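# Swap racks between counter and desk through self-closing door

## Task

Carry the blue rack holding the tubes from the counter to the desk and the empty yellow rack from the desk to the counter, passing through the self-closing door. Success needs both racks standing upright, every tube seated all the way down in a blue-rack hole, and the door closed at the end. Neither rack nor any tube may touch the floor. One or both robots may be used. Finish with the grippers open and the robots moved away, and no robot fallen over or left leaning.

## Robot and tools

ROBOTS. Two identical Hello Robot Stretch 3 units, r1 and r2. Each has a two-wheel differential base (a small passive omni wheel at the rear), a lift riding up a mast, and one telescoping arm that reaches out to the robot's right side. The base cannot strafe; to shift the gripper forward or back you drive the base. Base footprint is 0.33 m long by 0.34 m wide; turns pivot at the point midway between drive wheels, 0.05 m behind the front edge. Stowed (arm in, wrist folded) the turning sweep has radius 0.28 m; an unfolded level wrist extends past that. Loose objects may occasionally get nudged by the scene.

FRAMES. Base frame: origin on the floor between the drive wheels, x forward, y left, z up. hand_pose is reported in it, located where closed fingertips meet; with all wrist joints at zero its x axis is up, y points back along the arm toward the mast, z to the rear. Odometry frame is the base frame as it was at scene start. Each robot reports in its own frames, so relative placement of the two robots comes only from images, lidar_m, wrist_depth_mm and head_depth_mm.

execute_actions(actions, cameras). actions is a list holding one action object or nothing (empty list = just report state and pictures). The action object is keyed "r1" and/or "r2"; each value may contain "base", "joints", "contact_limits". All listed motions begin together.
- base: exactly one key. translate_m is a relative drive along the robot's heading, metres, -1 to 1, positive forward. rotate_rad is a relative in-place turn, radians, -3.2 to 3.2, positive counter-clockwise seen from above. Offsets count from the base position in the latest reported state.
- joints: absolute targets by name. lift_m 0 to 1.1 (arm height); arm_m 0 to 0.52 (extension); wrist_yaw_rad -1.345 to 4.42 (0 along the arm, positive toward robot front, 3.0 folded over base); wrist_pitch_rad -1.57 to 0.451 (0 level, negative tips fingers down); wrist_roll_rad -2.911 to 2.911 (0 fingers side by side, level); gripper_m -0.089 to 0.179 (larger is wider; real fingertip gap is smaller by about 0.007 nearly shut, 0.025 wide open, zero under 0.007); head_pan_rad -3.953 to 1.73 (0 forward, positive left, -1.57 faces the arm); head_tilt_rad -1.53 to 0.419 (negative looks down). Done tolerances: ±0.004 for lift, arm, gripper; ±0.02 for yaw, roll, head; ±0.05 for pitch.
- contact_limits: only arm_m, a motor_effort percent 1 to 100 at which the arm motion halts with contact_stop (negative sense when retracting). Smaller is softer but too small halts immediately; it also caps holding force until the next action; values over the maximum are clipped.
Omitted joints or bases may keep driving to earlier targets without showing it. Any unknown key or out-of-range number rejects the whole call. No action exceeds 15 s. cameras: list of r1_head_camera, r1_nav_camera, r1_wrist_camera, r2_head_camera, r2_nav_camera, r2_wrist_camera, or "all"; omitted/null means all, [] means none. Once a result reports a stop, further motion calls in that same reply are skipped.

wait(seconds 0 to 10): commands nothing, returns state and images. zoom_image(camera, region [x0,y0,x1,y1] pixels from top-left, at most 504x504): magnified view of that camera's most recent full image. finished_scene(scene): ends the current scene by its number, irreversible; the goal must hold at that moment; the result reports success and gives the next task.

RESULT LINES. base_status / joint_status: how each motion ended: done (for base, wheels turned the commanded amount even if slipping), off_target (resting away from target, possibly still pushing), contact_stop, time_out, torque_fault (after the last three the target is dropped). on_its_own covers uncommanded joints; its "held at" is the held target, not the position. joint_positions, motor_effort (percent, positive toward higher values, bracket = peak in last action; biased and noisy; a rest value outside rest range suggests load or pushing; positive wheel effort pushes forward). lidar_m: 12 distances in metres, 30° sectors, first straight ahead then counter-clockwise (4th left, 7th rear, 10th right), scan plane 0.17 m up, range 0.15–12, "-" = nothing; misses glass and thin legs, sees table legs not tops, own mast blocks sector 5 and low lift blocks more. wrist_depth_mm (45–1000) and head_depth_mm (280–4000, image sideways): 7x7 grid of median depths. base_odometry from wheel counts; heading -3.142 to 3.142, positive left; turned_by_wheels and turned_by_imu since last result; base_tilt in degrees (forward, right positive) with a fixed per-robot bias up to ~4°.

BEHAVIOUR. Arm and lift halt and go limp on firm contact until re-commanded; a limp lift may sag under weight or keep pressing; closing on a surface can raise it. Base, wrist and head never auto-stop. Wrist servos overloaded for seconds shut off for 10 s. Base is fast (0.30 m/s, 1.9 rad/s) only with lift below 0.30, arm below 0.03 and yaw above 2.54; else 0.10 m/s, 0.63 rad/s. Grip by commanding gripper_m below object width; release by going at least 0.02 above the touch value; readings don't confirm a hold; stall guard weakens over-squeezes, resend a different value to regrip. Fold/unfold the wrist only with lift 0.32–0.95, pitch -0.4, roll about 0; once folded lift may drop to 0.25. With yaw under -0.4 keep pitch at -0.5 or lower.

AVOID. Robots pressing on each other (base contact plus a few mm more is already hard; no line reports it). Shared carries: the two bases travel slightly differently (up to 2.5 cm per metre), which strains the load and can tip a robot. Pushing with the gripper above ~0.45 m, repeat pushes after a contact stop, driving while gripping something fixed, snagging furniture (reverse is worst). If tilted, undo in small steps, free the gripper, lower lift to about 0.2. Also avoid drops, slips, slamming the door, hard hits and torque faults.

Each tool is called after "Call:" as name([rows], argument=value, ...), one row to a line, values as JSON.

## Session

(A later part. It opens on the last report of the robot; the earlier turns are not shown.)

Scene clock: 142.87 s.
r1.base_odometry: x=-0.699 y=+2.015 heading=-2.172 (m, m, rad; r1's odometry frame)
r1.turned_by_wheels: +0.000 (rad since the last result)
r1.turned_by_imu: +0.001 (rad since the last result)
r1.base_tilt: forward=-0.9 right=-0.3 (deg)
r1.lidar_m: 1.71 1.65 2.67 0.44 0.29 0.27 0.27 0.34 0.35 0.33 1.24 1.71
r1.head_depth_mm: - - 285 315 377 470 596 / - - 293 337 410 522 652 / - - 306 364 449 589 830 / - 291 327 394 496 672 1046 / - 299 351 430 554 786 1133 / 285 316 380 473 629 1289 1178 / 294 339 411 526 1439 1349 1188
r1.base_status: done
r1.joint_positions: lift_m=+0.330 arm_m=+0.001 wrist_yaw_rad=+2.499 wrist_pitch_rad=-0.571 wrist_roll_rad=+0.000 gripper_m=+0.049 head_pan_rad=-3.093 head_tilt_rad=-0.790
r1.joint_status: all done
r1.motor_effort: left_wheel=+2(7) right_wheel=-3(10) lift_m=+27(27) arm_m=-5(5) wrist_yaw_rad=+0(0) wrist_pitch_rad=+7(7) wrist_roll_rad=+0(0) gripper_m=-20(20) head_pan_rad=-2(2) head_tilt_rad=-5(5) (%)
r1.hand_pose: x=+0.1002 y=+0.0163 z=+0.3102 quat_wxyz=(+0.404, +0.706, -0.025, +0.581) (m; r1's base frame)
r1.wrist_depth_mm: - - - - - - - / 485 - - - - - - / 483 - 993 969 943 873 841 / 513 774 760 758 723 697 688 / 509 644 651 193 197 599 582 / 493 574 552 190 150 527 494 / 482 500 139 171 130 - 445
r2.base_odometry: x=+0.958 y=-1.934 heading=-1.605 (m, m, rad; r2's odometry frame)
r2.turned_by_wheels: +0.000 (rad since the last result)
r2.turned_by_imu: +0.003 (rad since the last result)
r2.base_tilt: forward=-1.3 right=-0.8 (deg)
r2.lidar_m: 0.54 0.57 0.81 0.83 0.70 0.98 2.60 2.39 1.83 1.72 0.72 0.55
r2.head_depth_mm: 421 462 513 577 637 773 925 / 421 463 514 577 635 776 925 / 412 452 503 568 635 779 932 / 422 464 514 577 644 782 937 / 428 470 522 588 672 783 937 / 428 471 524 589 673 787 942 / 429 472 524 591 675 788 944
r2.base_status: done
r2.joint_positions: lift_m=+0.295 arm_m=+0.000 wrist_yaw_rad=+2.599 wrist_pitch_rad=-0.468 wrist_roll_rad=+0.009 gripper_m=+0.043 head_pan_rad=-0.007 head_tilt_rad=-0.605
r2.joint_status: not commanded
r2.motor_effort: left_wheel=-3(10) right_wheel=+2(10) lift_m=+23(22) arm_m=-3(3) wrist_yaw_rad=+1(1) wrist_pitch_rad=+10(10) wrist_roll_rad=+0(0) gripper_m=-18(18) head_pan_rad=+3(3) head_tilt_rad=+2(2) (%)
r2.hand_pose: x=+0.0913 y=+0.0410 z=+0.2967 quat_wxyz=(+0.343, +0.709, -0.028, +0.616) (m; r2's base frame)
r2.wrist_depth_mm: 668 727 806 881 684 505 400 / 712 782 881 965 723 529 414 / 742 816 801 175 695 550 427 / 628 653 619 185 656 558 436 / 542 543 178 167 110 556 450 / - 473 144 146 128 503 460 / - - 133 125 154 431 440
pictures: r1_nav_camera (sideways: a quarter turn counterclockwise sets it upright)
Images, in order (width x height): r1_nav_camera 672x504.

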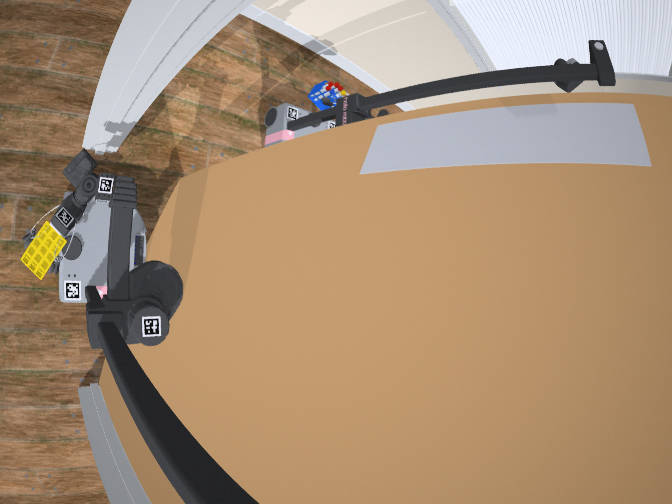

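Call:
execute_actions([
  {"r1":{"base":{"rotate_rad":-0.43}},"r2":{"base":{"rotate_rad":2.3}}},
], cameras=["r2_nav_camera"])

Call:
execute_actions([
  {"r1":{"base":{"translate_m":-0.5}}},
], cameras=["r1_nav_camera","r2_nav_camera"])

Scene clock: 146.67 s.
r1.base_odometry: x=-0.699 y=+2.015 heading=-2.602 (m, m, rad; r1's odometry frame)
r1.turned_by_wheels: -0.430 (rad since the last result)
r1.turned_by_imu: -0.435 (rad since the last result)
r1.base_tilt: forward=-1.0 right=-0.3 (deg)
r1.lidar_m: 1.73 1.65 2.19 2.62 0.40 0.29 0.28 0.29 0.39 0.33 0.33 1.29
r1.head_depth_mm: - - 291 329 403 521 695 / - - 293 333 409 531 675 / - - 293 337 415 541 770 / - - 294 341 420 551 799 / - - 296 345 427 562 823 / - - 299 349 434 573 852 / - - 299 353 440 584 879
r1.base_status: done
r1.joint_positions: lift_m=+0.330 arm_m=+0.001 wrist_yaw_rad=+2.499 wrist_pitch_rad=-0.571 wrist_roll_rad=+0.000 gripper_m=+0.049 head_pan_rad=-3.093 head_tilt_rad=-0.790
r1.joint_status: not commanded
r1.motor_effort: left_wheel=+2(6) right_wheel=-4(9) lift_m=+26(27) arm_m=-6(6) wrist_yaw_rad=+0(0) wrist_pitch_rad=+7(7) wrist_roll_rad=+0(1) gripper_m=-20(20) head_pan_rad=-2(3) head_tilt_rad=-5(5) (%)
r1.hand_pose: x=+0.1002 y=+0.0163 z=+0.3102 quat_wxyz=(+0.404, +0.706, -0.025, +0.581) (m; r1's base frame)
r1.wrist_depth_mm: - - - - - - - / - - - - - - - / - - 985 926 915 891 836 / 858 813 781 747 722 690 696 / 701 674 660 191 197 587 571 / 575 579 550 188 150 521 506 / 520 497 138 170 131 - 439
r2.base_odometry: x=+0.958 y=-1.934 heading=+0.695 (m, m, rad; r2's odometry frame)
r2.turned_by_wheels: +2.300 (rad since the last result)
r2.turned_by_imu: +2.306 (rad since the last result)
r2.base_tilt: forward=-1.1 right=-0.9 (deg)
r2.lidar_m: 0.62 1.65 2.59 2.08 1.79 1.09 0.62 0.54 0.54 0.62 0.83 0.83
r2.head_depth_mm: 2804 3058 3103 2384 1082 1185 1262 / 3029 3341 3341 2370 1795 1504 1288 / 512 567 636 728 1234 1439 1258 / 592 652 720 792 919 1067 1212 / 742 836 956 1116 1341 1464 1282 / 994 1174 1413 1667 1793 1514 1287 / 1254 1435 1676 1981 1845 1512 1286
r2.base_status: done
r2.joint_positions: lift_m=+0.295 arm_m=+0.000 wrist_yaw_rad=+2.599 wrist_pitch_rad=-0.468 wrist_roll_rad=+0.009 gripper_m=+0.043 head_pan_rad=-0.007 head_tilt_rad=-0.605
r2.joint_status: not commanded
r2.motor_effort: left_wheel=-3(11) right_wheel=+2(11) lift_m=+23(22) arm_m=-4(3) wrist_yaw_rad=+1(1) wrist_pitch_rad=+10(10) wrist_roll_rad=+0(0) gripper_m=-18(18) head_pan_rad=+3(4) head_tilt_rad=+2(2) (%)
r2.hand_pose: x=+0.0913 y=+0.0410 z=+0.2967 quat_wxyz=(+0.343, +0.709, -0.028, +0.616) (m; r2's base frame)
r2.wrist_depth_mm: - - - - - - - / - - - - - - - / 795 812 792 175 891 902 981 / 653 642 651 185 650 728 731 / 545 533 178 168 110 591 605 / - 472 144 146 127 508 512 / - - 133 125 153 441 446
pictures: r2_nav_camera (sideways: a quarter turn counterclockwise sets it upright)
Images, in order (width x height): r2_nav_camera 672x504.

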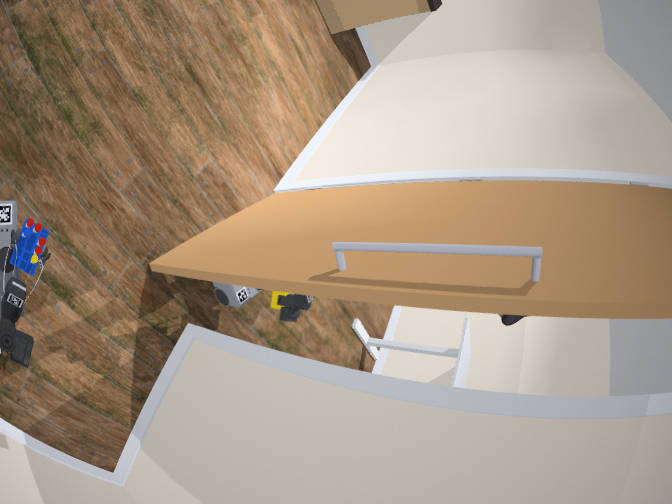

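Scene clock: 152.60 s.
r1.base_odometry: x=-0.270 y=+2.272 heading=-2.602 (m, m, rad; r1's odometry frame)
r1.turned_by_wheels: +0.000 (rad since the last result)
r1.turned_by_imu: +0.001 (rad since the last result)
r1.base_tilt: forward=-1.0 right=-0.3 (deg)
r1.lidar_m: 2.23 2.06 0.34 0.24 0.23 0.24 0.32 2.29 1.02 0.95 0.97 0.65
r1.head_depth_mm: 288 310 347 391 449 527 605 / 321 360 410 474 561 690 821 / 372 426 497 600 747 992 1145 / 461 2263 2148 1788 1522 1320 1157 / 2061 2309 2250 1813 1537 1326 1167 / 1982 2238 2288 1850 1554 1344 1183 / 1916 2146 2308 1867 1571 1354 1186
r1.base_status: done
r1.joint_positions: lift_m=+0.330 arm_m=+0.001 wrist_yaw_rad=+2.499 wrist_pitch_rad=-0.571 wrist_roll_rad=+0.000 gripper_m=+0.049 head_pan_rad=-3.093 head_tilt_rad=-0.790
r1.joint_status: not commanded
r1.motor_effort: left_wheel=+2(6) right_wheel=-3(11) lift_m=+27(27) arm_m=-6(6) wrist_yaw_rad=+0(0) wrist_pitch_rad=+7(6) wrist_roll_rad=+0(0) gripper_m=-20(21) head_pan_rad=-3(2) head_tilt_rad=-5(5) (%)
r1.hand_pose: x=+0.1002 y=+0.0163 z=+0.3102 quat_wxyz=(+0.404, +0.706, -0.025, +0.581) (m; r1's base frame)
r1.wrist_depth_mm: 274 342 512 - - - - / 283 351 535 - - - - / 290 362 512 959 911 843 813 / 292 368 531 760 725 704 681 / 298 377 511 192 197 579 589 / 306 395 486 189 150 514 502 / 321 397 138 171 130 - 435
r2.base_odometry: x=+0.958 y=-1.934 heading=+0.695 (m, m, rad; r2's odometry frame)
r2.turned_by_wheels: +0.000 (rad since the last result)
r2.turned_by_imu: +0.002 (rad since the last result)
r2.base_tilt: forward=-1.2 right=-0.8 (deg)
r2.lidar_m: 0.95 0.95 1.02 2.08 1.78 1.09 0.63 0.54 0.54 0.62 0.83 0.83
r2.head_depth_mm: 2834 3054 3091 2364 1082 1185 1259 / 3051 3347 3329 2383 1853 1526 1288 / 3306 3580 3345 2363 1863 1519 1291 / 3613 3961 3313 2376 1851 1516 1293 / 3807 - 3314 2273 1846 1519 1284 / 1260 1340 1443 1567 1385 1299 1279 / 1102 1184 1276 1347 1154 1325 1232
r2.base_status: not commanded
r2.joint_positions: lift_m=+0.295 arm_m=+0.000 wrist_yaw_rad=+2.599 wrist_pitch_rad=-0.468 wrist_roll_rad=+0.009 gripper_m=+0.043 head_pan_rad=-0.007 head_tilt_rad=-0.605
r2.joint_status: not commanded
r2.motor_effort: left_wheel=-3(3) right_wheel=+2(3) lift_m=+23(22) arm_m=-3(3) wrist_yaw_rad=+1(1) wrist_pitch_rad=+10(10) wrist_roll_rad=+0(0) gripper_m=-18(18) head_pan_rad=+3(4) head_tilt_rad=+1(3) (%)
r2.hand_pose: x=+0.0913 y=+0.0410 z=+0.2967 quat_wxyz=(+0.343, +0.709, -0.028, +0.616) (m; r2's base frame)
r2.wrist_depth_mm: - - - - 941 907 871 / - - - - - 801 851 / 790 805 795 176 895 755 701 / 622 643 652 185 656 721 724 / 544 545 178 167 110 602 600 / - 475 144 145 128 499 516 / - - 133 125 154 433 442
pictures: r1_nav_camera (sideways: a quarter turn counterclockwise sets it upright), r2_nav_camera (sideways: a quarter turn counterclockwise sets it upright)
Images, in order (width x height): r1_nav_camera 672x504, r2_nav_camera 672x504.

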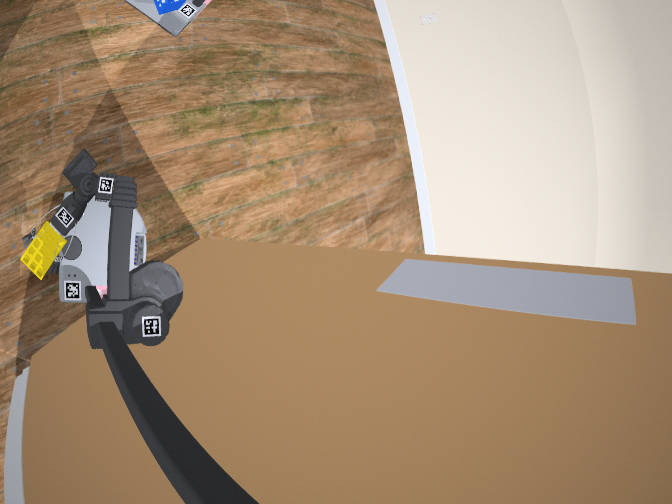

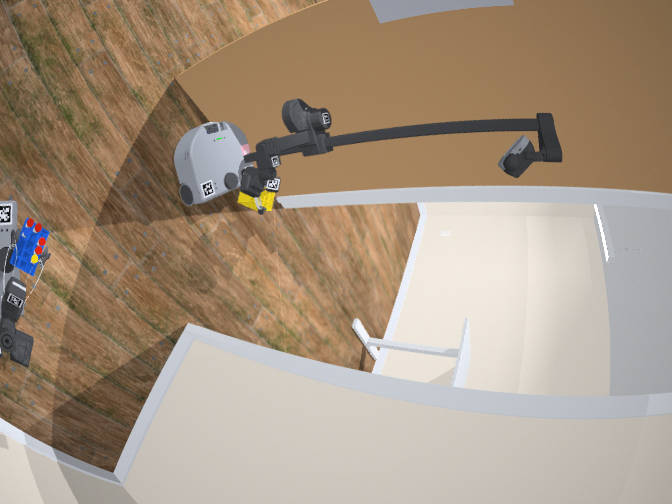

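Call:
execute_actions([
  {"r1":{"base":{"rotate_rad":0.2}}},
], cameras=[])

Call:
execute_actions([
  {"r1":{"base":{"translate_m":-0.38},"joints":{"head_pan_rad":0.0,"head_tilt_rad":-0.9}},"r2":{"base":{"translate_m":0.35}}},
], cameras=["r1_nav_camera","r2_nav_camera"])

Scene clock: 155.43 s.
r1.base_odometry: x=-0.270 y=+2.272 heading=-2.402 (m, m, rad; r1's odometry frame)
r1.turned_by_wheels: +0.200 (rad since the last result)
r1.turned_by_imu: +0.203 (rad since the last result)
r1.base_tilt: forward=-1.0 right=-0.4 (deg)
r1.lidar_m: 2.23 2.06 0.28 0.22 0.22 0.24 0.36 2.29 0.95 1.40 0.65 0.65
r1.head_depth_mm: 333 367 404 451 508 581 648 / 401 446 504 581 678 815 953 / 2048 2334 2166 1769 1504 1286 1151 / 2028 2293 2204 1799 1525 1320 1158 / 2002 2262 2240 1819 1538 1332 1165 / 1977 2238 2272 1856 1562 1342 1175 / 1960 2201 2315 1876 1565 1357 1190
r1.base_status: done
r1.joint_positions: lift_m=+0.330 arm_m=+0.001 wrist_yaw_rad=+2.499 wrist_pitch_rad=-0.571 wrist_roll_rad=+0.000 gripper_m=+0.049 head_pan_rad=-3.093 head_tilt_rad=-0.790
r1.joint_status: not commanded
r1.motor_effort: left_wheel=-3(6) right_wheel=+1(3) lift_m=+27(27) arm_m=-5(6) wrist_yaw_rad=+0(1) wrist_pitch_rad=+7(7) wrist_roll_rad=-1(0) gripper_m=-20(20) head_pan_rad=-2(3) head_tilt_rad=-5(5) (%)
r1.hand_pose: x=+0.1002 y=+0.0163 z=+0.3102 quat_wxyz=(+0.404, +0.706, -0.025, +0.581) (m; r1's base frame)
r1.wrist_depth_mm: 238 282 366 - - - - / 243 297 388 602 - - - / 257 309 406 654 885 849 851 / 264 318 434 701 743 706 676 / 274 339 431 192 197 592 560 / 282 351 422 189 150 517 496 / 300 355 138 170 130 - 437
r2.base_odometry: x=+0.958 y=-1.934 heading=+0.695 (m, m, rad; r2's odometry frame)
r2.turned_by_wheels: +0.000 (rad since the last result)
r2.turned_by_imu: +0.001 (rad since the last result)
r2.base_tilt: forward=-1.1 right=-1.0 (deg)
r2.lidar_m: 0.95 0.95 0.99 2.07 1.79 1.09 0.62 0.54 0.54 0.62 0.83 0.83
r2.head_depth_mm: 2823 3064 3068 2397 1082 1186 1256 / 3076 3319 3357 2402 1866 1513 1288 / 3331 3613 3330 2393 1855 1520 1287 / 3538 3935 3321 2361 1857 1515 1285 / 3877 - 3325 2278 1848 1515 1288 / 1259 1339 1442 1563 1341 1327 1259 / 1102 1177 1261 1351 1220 1325 1225
r2.base_status: not commanded
r2.joint_positions: lift_m=+0.295 arm_m=+0.000 wrist_yaw_rad=+2.599 wrist_pitch_rad=-0.468 wrist_roll_rad=+0.009 gripper_m=+0.043 head_pan_rad=-0.007 head_tilt_rad=-0.605
r2.joint_status: not commanded
r2.motor_effort: left_wheel=-3(3) right_wheel=+2(2) lift_m=+22(22) arm_m=-3(3) wrist_yaw_rad=+0(0) wrist_pitch_rad=+10(10) wrist_roll_rad=+0(0) gripper_m=-18(18) head_pan_rad=+3(3) head_tilt_rad=+2(3) (%)
r2.hand_pose: x=+0.0913 y=+0.0410 z=+0.2967 quat_wxyz=(+0.343, +0.709, -0.028, +0.616) (m; r2's base frame)
r2.wrist_depth_mm: - - - - 908 889 861 / - - - - 993 811 895 / 766 834 794 176 878 745 680 / 639 641 642 186 647 717 712 / 542 546 178 167 110 601 602 / - 478 143 145 128 498 516 / - - 133 125 154 434 442
pictures: none
No camera images: the call's "cameras" was empty. Leave "cameras" out to get every camera's image.

Scene clock: 160.33 s.
r1.base_odometry: x=+0.011 y=+2.528 heading=-2.402 (m, m, rad; r1's odometry frame)
r1.turned_by_wheels: +0.000 (rad since the last result)
r1.turned_by_imu: +0.001 (rad since the last result)
r1.base_tilt: forward=-1.0 right=-0.3 (deg)
r1.lidar_m: 2.61 0.37 0.23 0.20 0.20 0.24 1.92 1.92 1.68 0.62 0.67 0.95
r1.head_depth_mm: 2615 2239 1856 1585 1386 1225 1102 / 2655 2277 1891 1599 1407 1240 1107 / 2652 2323 1913 1625 1416 1252 1119 / 2627 2352 1941 1648 1427 1262 1132 / 2590 2396 1971 1675 1441 1272 1124 / 2490 2401 1997 1689 1101 918 783 / 2468 2492 2028 826 719 636 568
r1.base_status: done
r1.joint_positions: lift_m=+0.330 arm_m=+0.001 wrist_yaw_rad=+2.499 wrist_pitch_rad=-0.571 wrist_roll_rad=+0.000 gripper_m=+0.049 head_pan_rad=-0.007 head_tilt_rad=-0.889
r1.joint_status: all done
r1.motor_effort: left_wheel=-1(7) right_wheel=+2(2) lift_m=+27(27) arm_m=-6(6) wrist_yaw_rad=+0(1) wrist_pitch_rad=+7(7) wrist_roll_rad=-1(0) gripper_m=-21(20) head_pan_rad=+3(29) head_tilt_rad=-6(17) (%)
r1.hand_pose: x=+0.1002 y=+0.0163 z=+0.3102 quat_wxyz=(+0.404, +0.706, -0.025, +0.581) (m; r1's base frame)
r1.wrist_depth_mm: 207 240 294 378 540 - - / 216 252 310 409 603 - - / 225 265 329 442 675 866 840 / 236 278 355 484 687 713 698 / 247 296 361 191 196 593 580 / 260 312 364 189 150 514 504 / 276 328 138 170 131 - 439
r2.base_odometry: x=+1.227 y=-1.710 heading=+0.695 (m, m, rad; r2's odometry frame)
r2.turned_by_wheels: +0.000 (rad since the last result)
r2.turned_by_imu: +0.003 (rad since the last result)
r2.base_tilt: forward=-1.1 right=-1.0 (deg)
r2.lidar_m: 1.03 0.89 0.67 2.36 2.03 1.58 0.91 0.78 0.78 0.68 0.59 0.57
r2.head_depth_mm: 2608 2811 2981 2389 1861 1514 1288 / 2819 3019 3159 2380 1850 1521 1291 / 3024 3277 3292 2379 1854 1516 1287 / 3286 3623 3339 2371 1844 1516 1290 / 3496 3833 3342 2358 1847 1518 1289 / 3265 1082 1169 1252 1380 1460 1287 / 894 941 1010 1102 1207 1338 1286
r2.base_status: done
r2.joint_positions: lift_m=+0.295 arm_m=+0.000 wrist_yaw_rad=+2.599 wrist_pitch_rad=-0.468 wrist_roll_rad=+0.009 gripper_m=+0.043 head_pan_rad=-0.007 head_tilt_rad=-0.605
r2.joint_status: not commanded
r2.motor_effort: left_wheel=-3(8) right_wheel=+3(8) lift_m=+23(23) arm_m=-3(4) wrist_yaw_rad=+1(1) wrist_pitch_rad=+10(10) wrist_roll_rad=+0(1) gripper_m=-18(18) head_pan_rad=+3(4) head_tilt_rad=+2(2) (%)
r2.hand_pose: x=+0.0913 y=+0.0410 z=+0.2967 quat_wxyz=(+0.343, +0.709, -0.028, +0.616) (m; r2's base frame)
r2.wrist_depth_mm: - - - 834 797 756 697 / - - 755 771 895 820 763 / 798 820 740 175 920 856 813 / 629 645 635 185 650 739 734 / 539 538 178 168 110 591 607 / - 471 143 145 128 500 505 / - - 133 125 154 428 439
pictures: r1_nav_camera (sideways: a quarter turn counterclockwise sets it upright), r2_nav_camera (sideways: a quarter turn counterclockwise sets it upright)
Images, in order (width x height): r1_nav_camera 672x504, r2_nav_camera 672x504.

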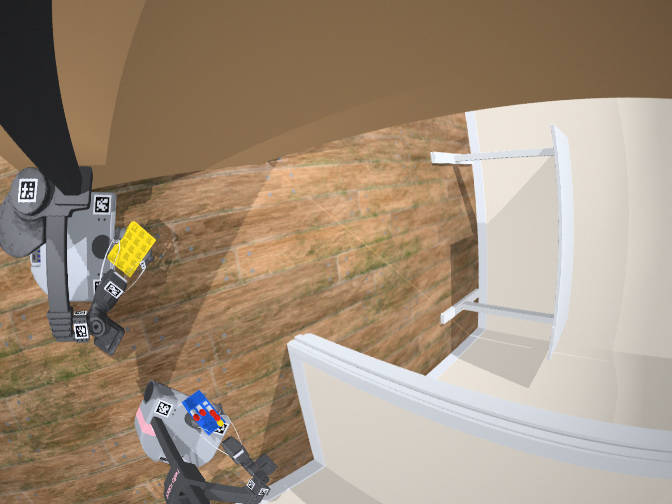

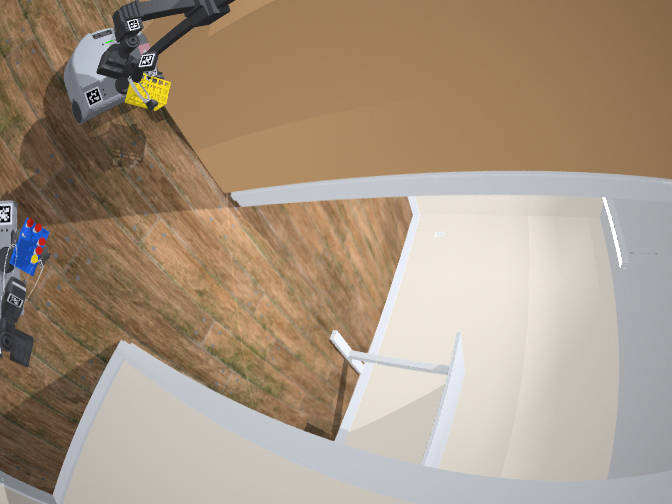

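Call:
execute_actions([
  {"r2":{"base":{"translate_m":0.62}}},
], cameras=["r1_nav_camera"])

Scene clock: 166.37 s.
r1.base_odometry: x=+0.011 y=+2.528 heading=-2.402 (m, m, rad; r1's odometry frame)
r1.turned_by_wheels: +0.000 (rad since the last result)
r1.turned_by_imu: +0.001 (rad since the last result)
r1.base_tilt: forward=-0.9 right=-0.3 (deg)
r1.lidar_m: 0.45 0.37 0.23 0.20 0.20 0.24 1.91 1.92 1.68 1.48 1.35 0.46
r1.head_depth_mm: 383 432 523 944 782 1088 1100 / 2667 2278 1871 1113 815 1118 1112 / 2650 2315 1921 1624 1327 1213 1119 / 2644 2352 1924 1646 1422 1266 1129 / 2582 2381 1972 1665 1446 1268 1119 / 2491 2383 1998 1683 1103 917 785 / 2478 2496 2028 826 719 636 567
r1.base_status: not commanded
r1.joint_positions: lift_m=+0.330 arm_m=+0.001 wrist_yaw_rad=+2.499 wrist_pitch_rad=-0.571 wrist_roll_rad=+0.000 gripper_m=+0.049 head_pan_rad=-0.007 head_tilt_rad=-0.889
r1.joint_status: not commanded
r1.motor_effort: left_wheel=-1(1) right_wheel=+1(1) lift_m=+27(27) arm_m=-6(5) wrist_yaw_rad=+0(1) wrist_pitch_rad=+7(7) wrist_roll_rad=+0(0) gripper_m=-21(20) head_pan_rad=+2(2) head_tilt_rad=-6(5) (%)
r1.hand_pose: x=+0.1002 y=+0.0163 z=+0.3102 quat_wxyz=(+0.404, +0.706, -0.025, +0.581) (m; r1's base frame)
r1.wrist_depth_mm: 207 241 297 379 546 - - / 217 250 311 409 609 - - / 225 265 333 443 670 861 834 / 234 280 353 483 690 726 674 / 245 289 365 192 196 604 440 / 257 314 364 189 149 520 447 / 273 324 138 170 131 - 432
r2.base_odometry: x=+1.704 y=-1.313 heading=+0.695 (m, m, rad; r2's odometry frame)
r2.turned_by_wheels: +0.000 (rad since the last result)
r2.turned_by_imu: +0.005 (rad since the last result)
r2.base_tilt: forward=-1.2 right=-0.9 (deg)
r2.lidar_m: 2.63 0.46 0.46 0.53 0.59 2.44 1.41 1.22 0.40 0.41 1.97 1.88
r2.head_depth_mm: 2180 2362 2549 2377 1862 1526 1291 / 2347 2532 2749 2384 1855 1517 1288 / 2547 2764 2990 2388 1846 1514 1288 / 2759 3007 3196 2377 1854 1514 1285 / 2955 3226 3315 2374 1858 1511 1288 / 2794 3055 3136 2367 1843 1517 996 / 2560 2778 2945 2109 656 714 796
r2.base_status: done
r2.joint_positions: lift_m=+0.295 arm_m=+0.000 wrist_yaw_rad=+2.599 wrist_pitch_rad=-0.468 wrist_roll_rad=+0.009 gripper_m=+0.043 head_pan_rad=-0.007 head_tilt_rad=-0.605
r2.joint_status: not commanded
r2.motor_effort: left_wheel=-3(8) right_wheel=+2(11) lift_m=+23(22) arm_m=-3(3) wrist_yaw_rad=+1(0) wrist_pitch_rad=+10(10) wrist_roll_rad=+0(0) gripper_m=-18(18) head_pan_rad=+3(3) head_tilt_rad=+1(2) (%)
r2.hand_pose: x=+0.0913 y=+0.0410 z=+0.2967 quat_wxyz=(+0.343, +0.709, -0.028, +0.616) (m; r2's base frame)
r2.wrist_depth_mm: 572 535 495 453 424 416 - / 598 617 546 505 459 462 - / 560 655 608 174 508 508 975 / 583 643 643 186 530 600 726 / 544 545 178 167 110 589 603 / - 478 143 145 128 507 516 / - - 134 125 153 435 438
pictures: r1_nav_camera (sideways: a quarter turn counterclockwise sets it upright)
Images, in order (width x height): r1_nav_camera 672x504.

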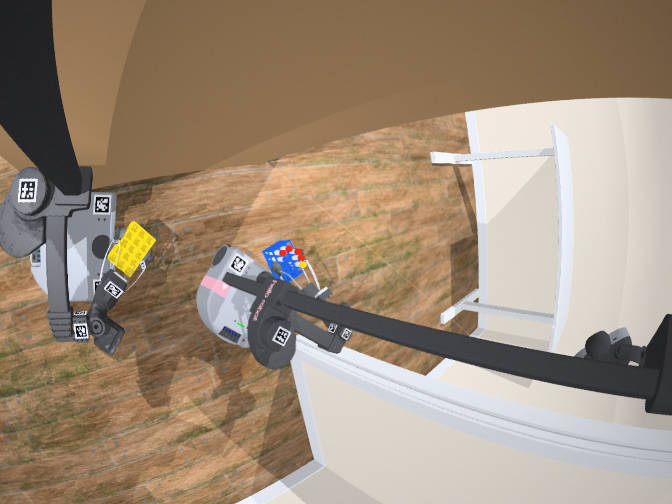

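Call:
execute_actions([
  {"r2":{"base":{"rotate_rad":-0.74}}},
], cameras=[])

Call:
execute_actions([
  {"r2":{"base":{"translate_m":0.92}},"r1":{"joints":{"lift_m":0.5}}},
], cameras=["r2_nav_camera"])

Scene clock: 168.57 s.
r1.base_odometry: x=+0.011 y=+2.528 heading=-2.402 (m, m, rad; r1's odometry frame)
r1.turned_by_wheels: +0.000 (rad since the last result)
r1.turned_by_imu: +0.000 (rad since the last result)
r1.base_tilt: forward=-1.0 right=-0.3 (deg)
r1.lidar_m: 0.49 0.37 0.23 0.20 0.20 0.24 1.92 1.92 1.68 1.48 1.34 0.95
r1.head_depth_mm: 2635 2238 1855 1589 875 1088 1102 / 2667 2289 1881 1612 806 1069 1109 / 418 490 608 774 829 1156 1120 / 2620 2364 1929 1649 1432 1259 1133 / 2600 2411 1966 1665 1447 1271 1118 / 2479 2386 1999 1695 1101 917 786 / 2481 2488 2026 824 718 636 567
r1.base_status: not commanded
r1.joint_positions: lift_m=+0.330 arm_m=+0.001 wrist_yaw_rad=+2.499 wrist_pitch_rad=-0.571 wrist_roll_rad=+0.000 gripper_m=+0.049 head_pan_rad=-0.007 head_tilt_rad=-0.889
r1.joint_status: not commanded
r1.motor_effort: left_wheel=-1(1) right_wheel=+2(1) lift_m=+27(27) arm_m=-5(5) wrist_yaw_rad=+1(0) wrist_pitch_rad=+7(7) wrist_roll_rad=-1(1) gripper_m=-20(21) head_pan_rad=+2(2) head_tilt_rad=-5(6) (%)
r1.hand_pose: x=+0.1002 y=+0.0163 z=+0.3102 quat_wxyz=(+0.404, +0.706, -0.025, +0.581) (m; r1's base frame)
r1.wrist_depth_mm: 207 240 294 378 537 - - / 217 249 309 405 602 - - / 225 263 333 446 683 860 831 / 236 280 359 474 707 708 450 / 247 296 365 192 197 589 383 / 259 312 361 188 149 526 347 / 274 328 138 170 131 - 354
r2.base_odometry: x=+1.704 y=-1.313 heading=-0.045 (m, m, rad; r2's odometry frame)
r2.turned_by_wheels: -0.740 (rad since the last result)
r2.turned_by_imu: -0.741 (rad since the last result)
r2.base_tilt: forward=-1.1 right=-0.9 (deg)
r2.lidar_m: 1.88 2.40 0.47 0.46 0.48 0.59 2.47 1.65 1.24 0.50 0.40 1.81
r2.head_depth_mm: 1991 1944 2429 2319 1859 1522 1294 / 1991 1933 2453 2400 1860 1515 1293 / 1990 1942 2446 2379 1861 1520 1288 / 1988 1932 2450 2378 1857 1521 1287 / 1992 1922 2448 2374 1854 1515 1283 / 1999 1820 2361 2284 1854 1516 1280 / 2009 2125 2447 2369 1853 1518 1284
r2.base_status: done
r2.joint_positions: lift_m=+0.295 arm_m=+0.000 wrist_yaw_rad=+2.599 wrist_pitch_rad=-0.468 wrist_roll_rad=+0.009 gripper_m=+0.043 head_pan_rad=-0.007 head_tilt_rad=-0.605
r2.joint_status: not commanded
r2.motor_effort: left_wheel=+4(12) right_wheel=-4(9) lift_m=+22(23) arm_m=-3(4) wrist_yaw_rad=+0(1) wrist_pitch_rad=+10(10) wrist_roll_rad=+1(0) gripper_m=-18(18) head_pan_rad=+3(3) head_tilt_rad=+3(2) (%)
r2.hand_pose: x=+0.0913 y=+0.0410 z=+0.2967 quat_wxyz=(+0.343, +0.709, -0.028, +0.616) (m; r2's base frame)
r2.wrist_depth_mm: 380 419 474 - - - - / 414 454 521 - - - - / 443 492 536 174 894 951 944 / 490 539 589 185 651 713 725 / 529 547 178 169 110 592 611 / - 472 143 146 128 502 505 / - - 133 125 154 431 442
pictures: none
No camera images: the call's "cameras" was empty. Leave "cameras" out to get every camera's image.

Scene clock: 173.47 s.
r1.base_odometry: x=+0.011 y=+2.528 heading=-2.402 (m, m, rad; r1's odometry frame)
r1.turned_by_wheels: +0.000 (rad since the last result)
r1.turned_by_imu: +0.001 (rad since the last result)
r1.base_tilt: forward=-1.0 right=-0.3 (deg)
r1.lidar_m: 1.39 0.37 0.23 0.20 0.20 0.24 1.91 1.92 1.68 1.48 1.35 0.95
r1.head_depth_mm: 2644 2233 1858 1585 1383 1229 1099 / 2677 2274 1892 1603 1398 1237 1113 / 2661 2165 1720 1623 1410 1248 1123 / 2646 1768 1698 1655 1433 1264 1128 / 2517 2216 1915 1669 1445 1273 1123 / 2488 2387 1995 1691 1100 916 784 / 2489 2484 2024 825 718 635 567
r1.base_status: not commanded
r1.joint_positions: lift_m=+0.500 arm_m=+0.001 wrist_yaw_rad=+2.499 wrist_pitch_rad=-0.571 wrist_roll_rad=+0.000 gripper_m=+0.049 head_pan_rad=-0.007 head_tilt_rad=-0.889
r1.joint_status: all done
r1.motor_effort: left_wheel=-1(1) right_wheel=+1(3) lift_m=+38(41) arm_m=-5(5) wrist_yaw_rad=+1(1) wrist_pitch_rad=+7(7) wrist_roll_rad=+0(1) gripper_m=-20(20) head_pan_rad=+1(2) head_tilt_rad=-5(5) (%)
r1.hand_pose: x=+0.1002 y=+0.0163 z=+0.4797 quat_wxyz=(+0.404, +0.706, -0.025, +0.581) (m; r1's base frame)
r1.wrist_depth_mm: 208 238 294 381 531 - - / 216 252 314 412 605 - - / 224 264 331 445 675 - - / 236 280 355 480 742 - 940 / 245 296 364 191 198 836 784 / 258 313 368 189 150 699 696 / 277 329 149 170 131 - 612
r2.base_odometry: x=+2.623 y=-1.354 heading=-0.045 (m, m, rad; r2's odometry frame)
r2.turned_by_wheels: +0.000 (rad since the last result)
r2.turned_by_imu: +0.007 (rad since the last result)
r2.base_tilt: forward=-1.2 right=-0.9 (deg)
r2.lidar_m: 1.37 1.00 2.05 2.12 0.88 0.79 1.46 0.76 0.97 1.26 1.22 1.21
r2.head_depth_mm: 1164 1250 865 679 1766 1519 1290 / 1170 1250 868 678 1769 1519 1288 / 1173 1253 867 708 1769 1521 1288 / 1172 1255 866 707 1774 1514 1285 / 1170 1255 863 707 1774 1516 1287 / 1172 1254 861 705 1754 1518 1280 / 1176 1265 860 703 1303 1413 1261
r2.base_status: done
r2.joint_positions: lift_m=+0.295 arm_m=+0.000 wrist_yaw_rad=+2.599 wrist_pitch_rad=-0.468 wrist_roll_rad=+0.009 gripper_m=+0.043 head_pan_rad=-0.007 head_tilt_rad=-0.605
r2.joint_status: not commanded
r2.motor_effort: left_wheel=+3(15) right_wheel=-3(7) lift_m=+23(23) arm_m=-3(3) wrist_yaw_rad=+1(1) wrist_pitch_rad=+10(10) wrist_roll_rad=+0(1) gripper_m=-18(18) head_pan_rad=+4(3) head_tilt_rad=+1(2) (%)
r2.hand_pose: x=+0.0913 y=+0.0410 z=+0.2967 quat_wxyz=(+0.343, +0.709, -0.028, +0.616) (m; r2's base frame)
r2.wrist_depth_mm: - - - - - - 965 / - - - - - - - / 781 806 776 175 885 832 904 / 633 666 635 185 642 723 722 / 534 552 178 167 110 587 605 / - 478 143 145 128 502 506 / - - 134 125 153 434 440
pictures: r2_nav_camera (sideways: a quarter turn counterclockwise sets it upright)
Images, in order (width x height): r2_nav_camera 672x504.

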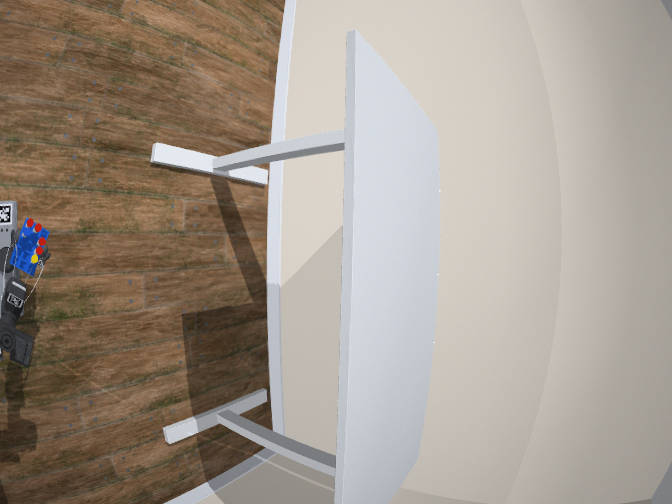

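Call:
execute_actions([
  {"r2":{"base":{"rotate_rad":1.5},"joints":{"lift_m":0.7,"head_pan_rad":1.5,"head_tilt_rad":-0.3}},"r1":{"base":{"translate_m":-0.32},"joints":{"wrist_yaw_rad":0.1,"head_tilt_rad":-0.5}}},
], cameras=["r1_nav_camera"])

Scene clock: 178.47 s.
r1.base_odometry: x=+0.248 y=+2.744 heading=-2.402 (m, m, rad; r1's odometry frame)
r1.turned_by_wheels: +0.000 (rad since the last result)
r1.turned_by_imu: +0.001 (rad since the last result)
r1.base_tilt: forward=-1.0 right=-0.4 (deg)
r1.lidar_m: 0.44 0.80 1.22 1.60 1.61 1.81 1.60 1.61 1.76 1.55 1.56 0.38
r1.head_depth_mm: 339 365 394 429 470 511 580 / 370 401 437 480 532 596 676 / 409 447 491 545 612 699 817 / 455 501 559 631 722 848 1026 / 513 574 649 748 880 1071 1274 / 589 669 773 918 1128 1317 1347 / 689 804 937 1047 1161 1302 1364
r1.base_status: done
r1.joint_positions: lift_m=+0.500 arm_m=+0.001 wrist_yaw_rad=+0.101 wrist_pitch_rad=-0.571 wrist_roll_rad=+0.000 gripper_m=+0.049 head_pan_rad=-0.007 head_tilt_rad=-0.507
r1.joint_status: all done
r1.motor_effort: left_wheel=-2(6) right_wheel=+2(4) lift_m=+38(39) arm_m=-4(5) wrist_yaw_rad=-1(2) wrist_pitch_rad=+7(7) wrist_roll_rad=+0(1) gripper_m=-21(20) head_pan_rad=+2(2) head_tilt_rad=+3(28) (%)
r1.hand_pose: x=-0.0010 y=-0.3473 z=+0.4797 quat_wxyz=(+0.688, +0.233, -0.667, -0.165) (m; r1's base frame)
r1.wrist_depth_mm: - - - - - - - / - - - - - - - / - - - - - - - / - - - - - 946 924 / 934 925 886 191 196 837 789 / 817 779 763 189 150 702 701 / 702 691 149 170 131 - 607
r2.base_odometry: x=+2.623 y=-1.354 heading=+1.455 (m, m, rad; r2's odometry frame)
r2.turned_by_wheels: +1.500 (rad since the last result)
r2.turned_by_imu: +1.507 (rad since the last result)
r2.base_tilt: forward=-1.1 right=-0.9 (deg)
r2.lidar_m: 2.50 0.94 0.79 1.02 0.78 0.90 1.26 1.30 1.21 1.37 1.00 1.90
r2.head_depth_mm: 763 790 819 852 888 933 994 / 840 872 909 951 992 1042 1097 / 928 972 1014 1066 1133 1188 1263 / 1043 1097 1157 1224 1294 1377 1475 / 1186 1263 1344 1433 1531 1653 1615 / 3010 3212 3346 3557 2882 2091 1624 / 2993 3159 3321 3491 2874 2073 1617
r2.base_status: done
r2.joint_positions: lift_m=+0.700 arm_m=+0.000 wrist_yaw_rad=+2.599 wrist_pitch_rad=-0.468 wrist_roll_rad=+0.009 gripper_m=+0.043 head_pan_rad=+1.493 head_tilt_rad=-0.309
r2.joint_status: all done
r2.motor_effort: left_wheel=-3(11) right_wheel=+2(8) lift_m=+27(29) arm_m=-3(3) wrist_yaw_rad=+0(0) wrist_pitch_rad=+10(11) wrist_roll_rad=+0(0) gripper_m=-18(18) head_pan_rad=+4(47) head_tilt_rad=+5(19) (%)
r2.hand_pose: x=+0.0913 y=+0.0410 z=+0.7015 quat_wxyz=(+0.343, +0.709, -0.028, +0.616) (m; r2's base frame)
r2.wrist_depth_mm: - - 937 810 888 - - / - - - 853 - - - / - - - 174 - - - / - - - 186 - - - / - - 178 168 110 - - / - 901 182 146 128 988 - / - 815 152 125 154 848 854
pictures: r1_nav_camera (sideways: a quarter turn counterclockwise sets it upright)
Images, in order (width x height): r1_nav_camera 672x504.

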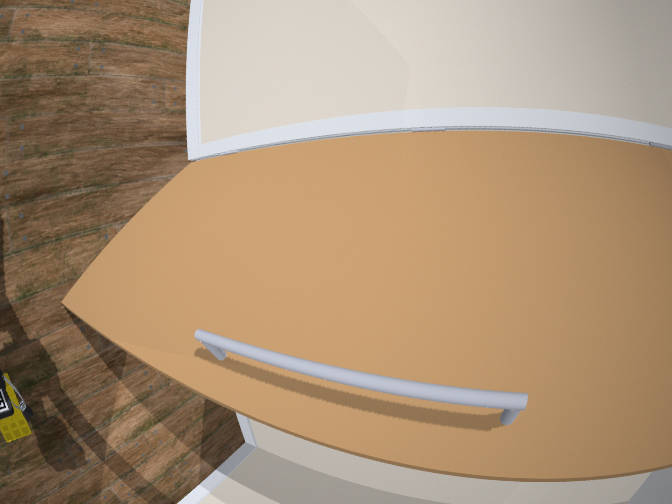

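Call:
execute_actions([
  {"r2":{"joints":{"lift_m":1.055,"wrist_yaw_rad":0.0,"head_pan_rad":-1.4,"head_tilt_rad":-0.5}},"r1":{"base":{"rotate_rad":-1.2},"joints":{"lift_m":0.8,"head_pan_rad":1.3}}},
], cameras=["r1_nav_camera","r2_head_camera","r2_wrist_camera"])

Scene clock: 183.50 s.
r1.base_odometry: x=+0.248 y=+2.744 heading=+2.681 (m, m, rad; r1's odometry frame)
r1.turned_by_wheels: -1.200 (rad since the last result)
r1.turned_by_imu: -1.217 (rad since the last result)
r1.base_tilt: forward=-1.0 right=-0.4 (deg)
r1.lidar_m: 1.55 1.27 1.04 1.03 1.12 1.61 1.60 1.77 1.61 1.60 1.75 1.57
r1.head_depth_mm: 868 944 1036 1143 1276 1422 1285 / 864 938 1026 1131 1262 1429 1303 / 859 932 1020 1125 1249 1418 1316 / 854 928 1013 1116 1242 1400 1322 / 849 920 1007 1107 1230 1385 1338 / 843 916 994 1094 1217 1369 1348 / 838 901 992 1088 1212 1360 1357
r1.base_status: done
r1.joint_positions: lift_m=+0.800 arm_m=+0.001 wrist_yaw_rad=+0.101 wrist_pitch_rad=-0.571 wrist_roll_rad=+0.000 gripper_m=+0.049 head_pan_rad=+1.293 head_tilt_rad=-0.507
r1.joint_status: all done
r1.motor_effort: left_wheel=+2(6) right_wheel=-1(5) lift_m=+39(37) arm_m=-6(6) wrist_yaw_rad=-1(2) wrist_pitch_rad=+7(7) wrist_roll_rad=-1(1) gripper_m=-20(19) head_pan_rad=+2(28) head_tilt_rad=+3(3) (%)
r1.hand_pose: x=-0.0011 y=-0.3473 z=+0.7797 quat_wxyz=(+0.688, +0.233, -0.667, -0.165) (m; r1's base frame)
r1.wrist_depth_mm: - - - - - - - / - - - - - - - / - - - - - - - / - - - - - - - / - - - 190 196 - - / - - - 188 150 - - / - - 150 170 131 - 935
r2.base_odometry: x=+2.623 y=-1.354 heading=+1.455 (m, m, rad; r2's odometry frame)
r2.turned_by_wheels: +0.000 (rad since the last result)
r2.turned_by_imu: +0.001 (rad since the last result)
r2.base_tilt: forward=-1.2 right=-0.8 (deg)
r2.lidar_m: 2.50 0.94 0.76 0.73 0.75 0.90 1.26 1.29 1.21 1.37 1.00 1.90
r2.head_depth_mm: 1143 1233 1288 - - - - / 1157 1249 1203 - 419 - - / 1170 1267 1203 766 396 344 1349 / 1181 1279 1205 765 1694 1672 1376 / 1201 1296 1197 766 1715 1677 1378 / 1211 1313 1196 764 1229 1387 1347 / 1226 1328 1196 764 1778 1671 1380
r2.base_status: not commanded
r2.joint_positions: lift_m=+1.055 arm_m=+0.000 wrist_yaw_rad=+0.002 wrist_pitch_rad=-0.468 wrist_roll_rad=+0.009 gripper_m=+0.043 head_pan_rad=-1.393 head_tilt_rad=-0.494
r2.joint_status: all done
r2.motor_effort: left_wheel=-3(3) right_wheel=+2(2) lift_m=+28(29) arm_m=-3(4) wrist_yaw_rad=-2(2) wrist_pitch_rad=+10(10) wrist_roll_rad=+1(1) gripper_m=-18(18) head_pan_rad=-4(47) head_tilt_rad=-1(15) (%)
r2.hand_pose: x=-0.0211 y=-0.3633 z=+1.0565 quat_wxyz=(+0.685, +0.164, -0.691, -0.164) (m; r2's base frame)
r2.wrist_depth_mm: - 887 921 993 - - - / 570 583 601 646 686 726 751 / 434 436 433 174 494 515 516 / - - 412 185 403 417 426 / - - 179 168 110 - - / - - 181 146 128 - - / - - 152 125 154 - -
pictures: r1_nav_camera (sideways: a quarter turn counterclockwise sets it upright), r2_head_camera (sideways: a quarter turn clockwise sets it upright), r2_wrist_camera
Images, in order (width x height): r1_nav_camera 672x504, r2_head_camera 896x504, r2_wrist_camera 644x364.

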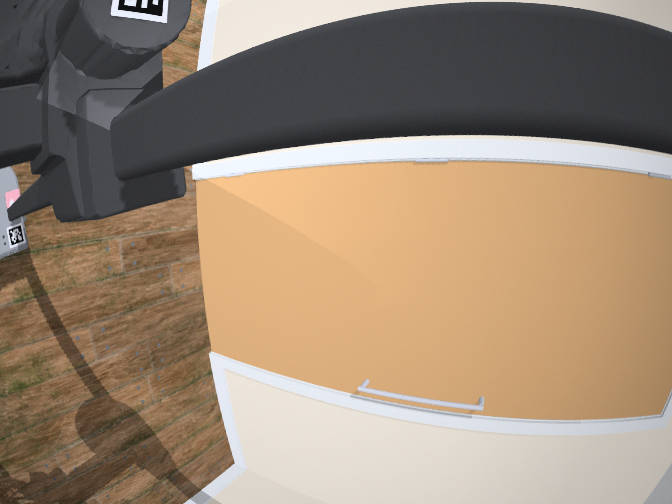

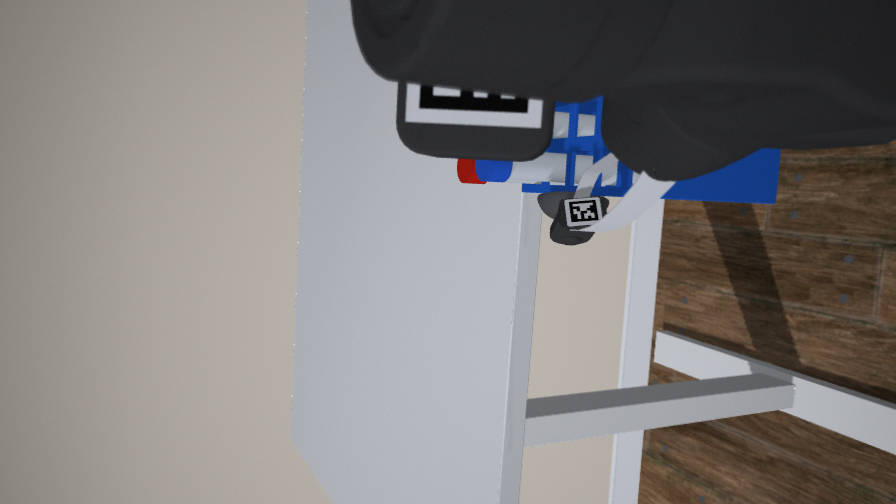

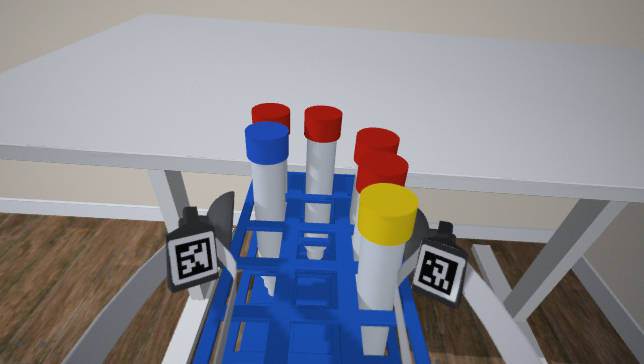

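Call:
execute_actions([
  {"r2":{"joints":{"arm_m":0.45}},"r1":{"base":{"translate_m":-0.45},"joints":{"lift_m":1.04,"head_pan_rad":-1.6,"head_tilt_rad":-0.55}}},
], cameras=[])

Call:
execute_actions([
  {"r2":{"joints":{"lift_m":1.025}},"r1":{"base":{"translate_m":-0.25}}},
], cameras=["r2_head_camera","r2_wrist_camera"])

Scene clock: 189.73 s.
r1.base_odometry: x=+0.651 y=+2.544 heading=+2.681 (m, m, rad; r1's odometry frame)
r1.turned_by_wheels: +0.000 (rad since the last result)
r1.turned_by_imu: +0.001 (rad since the last result)
r1.base_tilt: forward=-1.0 right=-0.3 (deg)
r1.lidar_m: 2.00 1.37 1.11 1.10 1.20 1.16 1.16 1.27 1.54 1.53 1.68 2.02
r1.head_depth_mm: 1246 1357 1456 - - - - / 1268 1381 1486 - - - - / 1283 1407 1541 - - - 1260 / 1311 1438 1578 1771 436 1469 1289 / 1335 1466 1621 1807 1935 1557 1304 / 1353 1491 1661 1852 1960 1573 1320 / 1387 1525 1688 1902 1975 1585 1329
r1.base_status: done
r1.joint_positions: lift_m=+1.040 arm_m=+0.001 wrist_yaw_rad=+0.101 wrist_pitch_rad=-0.571 wrist_roll_rad=+0.000 gripper_m=+0.049 head_pan_rad=-1.593 head_tilt_rad=-0.543
r1.joint_status: all done
r1.motor_effort: left_wheel=+3(3) right_wheel=-2(6) lift_m=+39(42) arm_m=-5(6) wrist_yaw_rad=-1(1) wrist_pitch_rad=+7(7) wrist_roll_rad=-1(0) gripper_m=-20(20) head_pan_rad=-2(30) head_tilt_rad=-3(9) (%)
r1.hand_pose: x=-0.0011 y=-0.3473 z=+1.0197 quat_wxyz=(+0.688, +0.233, -0.667, -0.165) (m; r1's base frame)
r1.wrist_depth_mm: - - - - - - - / - - - - - - - / - - - - - - - / - - - - - - - / - - - 191 196 - - / - - - 189 149 - - / - - 149 171 131 - -
r2.base_odometry: x=+2.623 y=-1.354 heading=+1.455 (m, m, rad; r2's odometry frame)
r2.turned_by_wheels: +0.000 (rad since the last result)
r2.turned_by_imu: +0.002 (rad since the last result)
r2.base_tilt: forward=-1.1 right=-0.8 (deg)
r2.lidar_m: 2.50 0.94 0.76 0.73 0.75 0.90 1.26 1.30 1.21 1.37 0.99 1.90
r2.head_depth_mm: 1143 - 1108 766 1624 1674 1384 / 1159 - 731 736 1638 1676 1380 / 1167 1263 1156 749 1662 1671 1378 / 1185 1277 1199 764 1691 1671 1383 / 1198 1293 1194 765 1711 1666 1378 / 1211 1309 1194 762 1230 1383 1345 / 1224 1325 1196 763 1787 1666 1387
r2.base_status: not commanded
r2.joint_positions: lift_m=+1.055 arm_m=+0.450 wrist_yaw_rad=+0.001 wrist_pitch_rad=-0.468 wrist_roll_rad=+0.009 gripper_m=+0.043 head_pan_rad=-1.393 head_tilt_rad=-0.494
r2.joint_status: all done
r2.motor_effort: left_wheel=-3(3) right_wheel=+2(2) lift_m=+28(28) arm_m=+3(4) wrist_yaw_rad=-1(2) wrist_pitch_rad=+10(10) wrist_roll_rad=+1(1) gripper_m=-18(18) head_pan_rad=-4(4) head_tilt_rad=-2(2) (%)
r2.hand_pose: x=-0.0214 y=-0.8124 z=+1.0565 quat_wxyz=(+0.685, +0.164, -0.691, -0.165) (m; r2's base frame)
r2.wrist_depth_mm: 648 632 622 629 618 616 603 / 557 579 612 626 661 650 658 / 432 439 433 175 485 508 515 / 346 351 349 185 352 391 403 / 290 297 178 168 110 327 330 / 249 252 181 145 128 274 278 / 220 221 152 125 153 238 241
pictures: none
No camera images: the call's "cameras" was empty. Leave "cameras" out to get every camera's image.

Scene clock: 193.20 s.
r1.base_odometry: x=+0.875 y=+2.433 heading=+2.681 (m, m, rad; r1's odometry frame)
r1.turned_by_wheels: +0.000 (rad since the last result)
r1.turned_by_imu: +0.001 (rad since the last result)
r1.base_tilt: forward=-0.9 right=-0.3 (deg)
r1.lidar_m: 2.25 1.42 1.14 1.13 1.24 0.91 0.91 1.00 1.51 1.50 1.64 2.27
r1.head_depth_mm: 1211 1325 1421 - - - - / 1235 1345 1446 - - - - / 1254 1372 1499 - - - 1259 / 1279 1400 1545 1719 437 1466 1290 / 1306 1425 1575 1769 1893 1557 1305 / 1325 1457 1610 1818 1944 1582 1315 / 1344 1485 1654 1849 1979 1593 1324
r1.base_status: done
r1.joint_positions: lift_m=+1.040 arm_m=+0.001 wrist_yaw_rad=+0.101 wrist_pitch_rad=-0.571 wrist_roll_rad=+0.000 gripper_m=+0.049 head_pan_rad=-1.593 head_tilt_rad=-0.543
r1.joint_status: not commanded
r1.motor_effort: left_wheel=+2(3) right_wheel=-1(7) lift_m=+39(38) arm_m=-6(6) wrist_yaw_rad=-1(1) wrist_pitch_rad=+7(7) wrist_roll_rad=+0(1) gripper_m=-20(21) head_pan_rad=-2(2) head_tilt_rad=-4(3) (%)
r1.hand_pose: x=-0.0011 y=-0.3473 z=+1.0197 quat_wxyz=(+0.688, +0.233, -0.667, -0.165) (m; r1's base frame)
r1.wrist_depth_mm: - - - - - - - / - - - - - - - / - - - - - - - / - - - - - - - / - - - 192 196 - - / - - - 189 150 - - / - - 149 170 131 - -
r2.base_odometry: x=+2.623 y=-1.354 heading=+1.455 (m, m, rad; r2's odometry frame)
r2.turned_by_wheels: +0.000 (rad since the last result)
r2.turned_by_imu: +0.001 (rad since the last result)
r2.base_tilt: forward=-1.1 right=-0.8 (deg)
r2.lidar_m: 2.50 0.95 0.76 0.73 0.75 0.90 1.26 1.30 1.22 1.37 1.00 1.90
r2.head_depth_mm: 1143 1207 1033 765 1614 1676 1382 / 1155 1225 - 737 1640 1673 1383 / 1168 1260 1202 751 1666 1672 1384 / 1184 1276 1195 765 1691 1674 1384 / 1194 1292 1195 765 1724 1673 1384 / 1210 1309 1195 762 1229 1390 1351 / 1222 1321 1194 764 1775 1662 1385
r2.base_status: not commanded
r2.joint_positions: lift_m=+1.025 arm_m=+0.450 wrist_yaw_rad=+0.001 wrist_pitch_rad=-0.468 wrist_roll_rad=+0.009 gripper_m=+0.043 head_pan_rad=-1.393 head_tilt_rad=-0.494
r2.joint_status: all done
r2.motor_effort: left_wheel=-3(3) right_wheel=+2(2) lift_m=+23(23) arm_m=+3(3) wrist_yaw_rad=-1(1) wrist_pitch_rad=+10(10) wrist_roll_rad=+0(1) gripper_m=-18(18) head_pan_rad=-4(4) head_tilt_rad=-2(2) (%)
r2.hand_pose: x=-0.0214 y=-0.8124 z=+1.0268 quat_wxyz=(+0.685, +0.164, -0.691, -0.165) (m; r2's base frame)
r2.wrist_depth_mm: 622 627 638 631 620 612 621 / 481 508 528 541 591 609 647 / 366 386 374 173 423 433 455 / 302 303 304 184 310 346 348 / 252 258 179 167 110 281 287 / 217 218 182 146 128 239 242 / 191 193 152 125 154 207 211
pictures: r2_head_camera (sideways: a quarter turn clockwise sets it upright), r2_wrist_camera
Images, in order (width x height): r2_head_camera 896x504, r2_wrist_camera 644x364.

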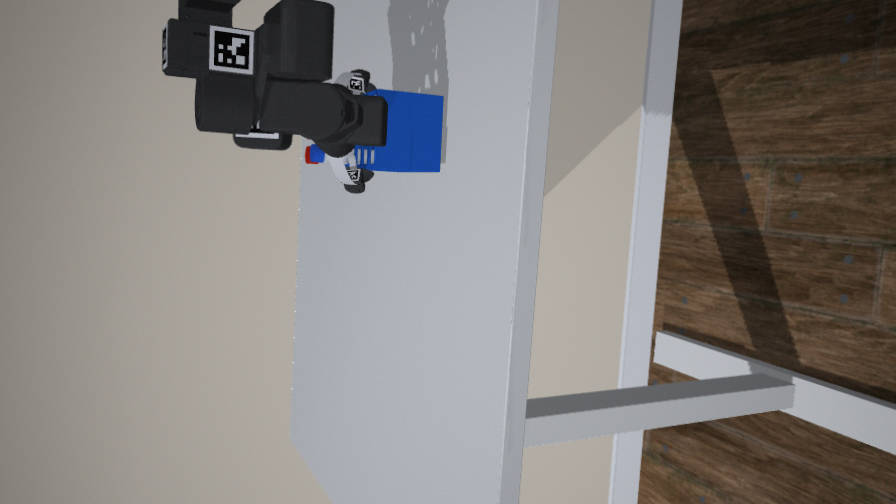

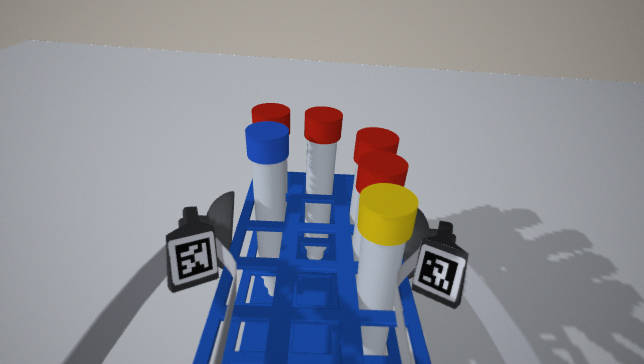

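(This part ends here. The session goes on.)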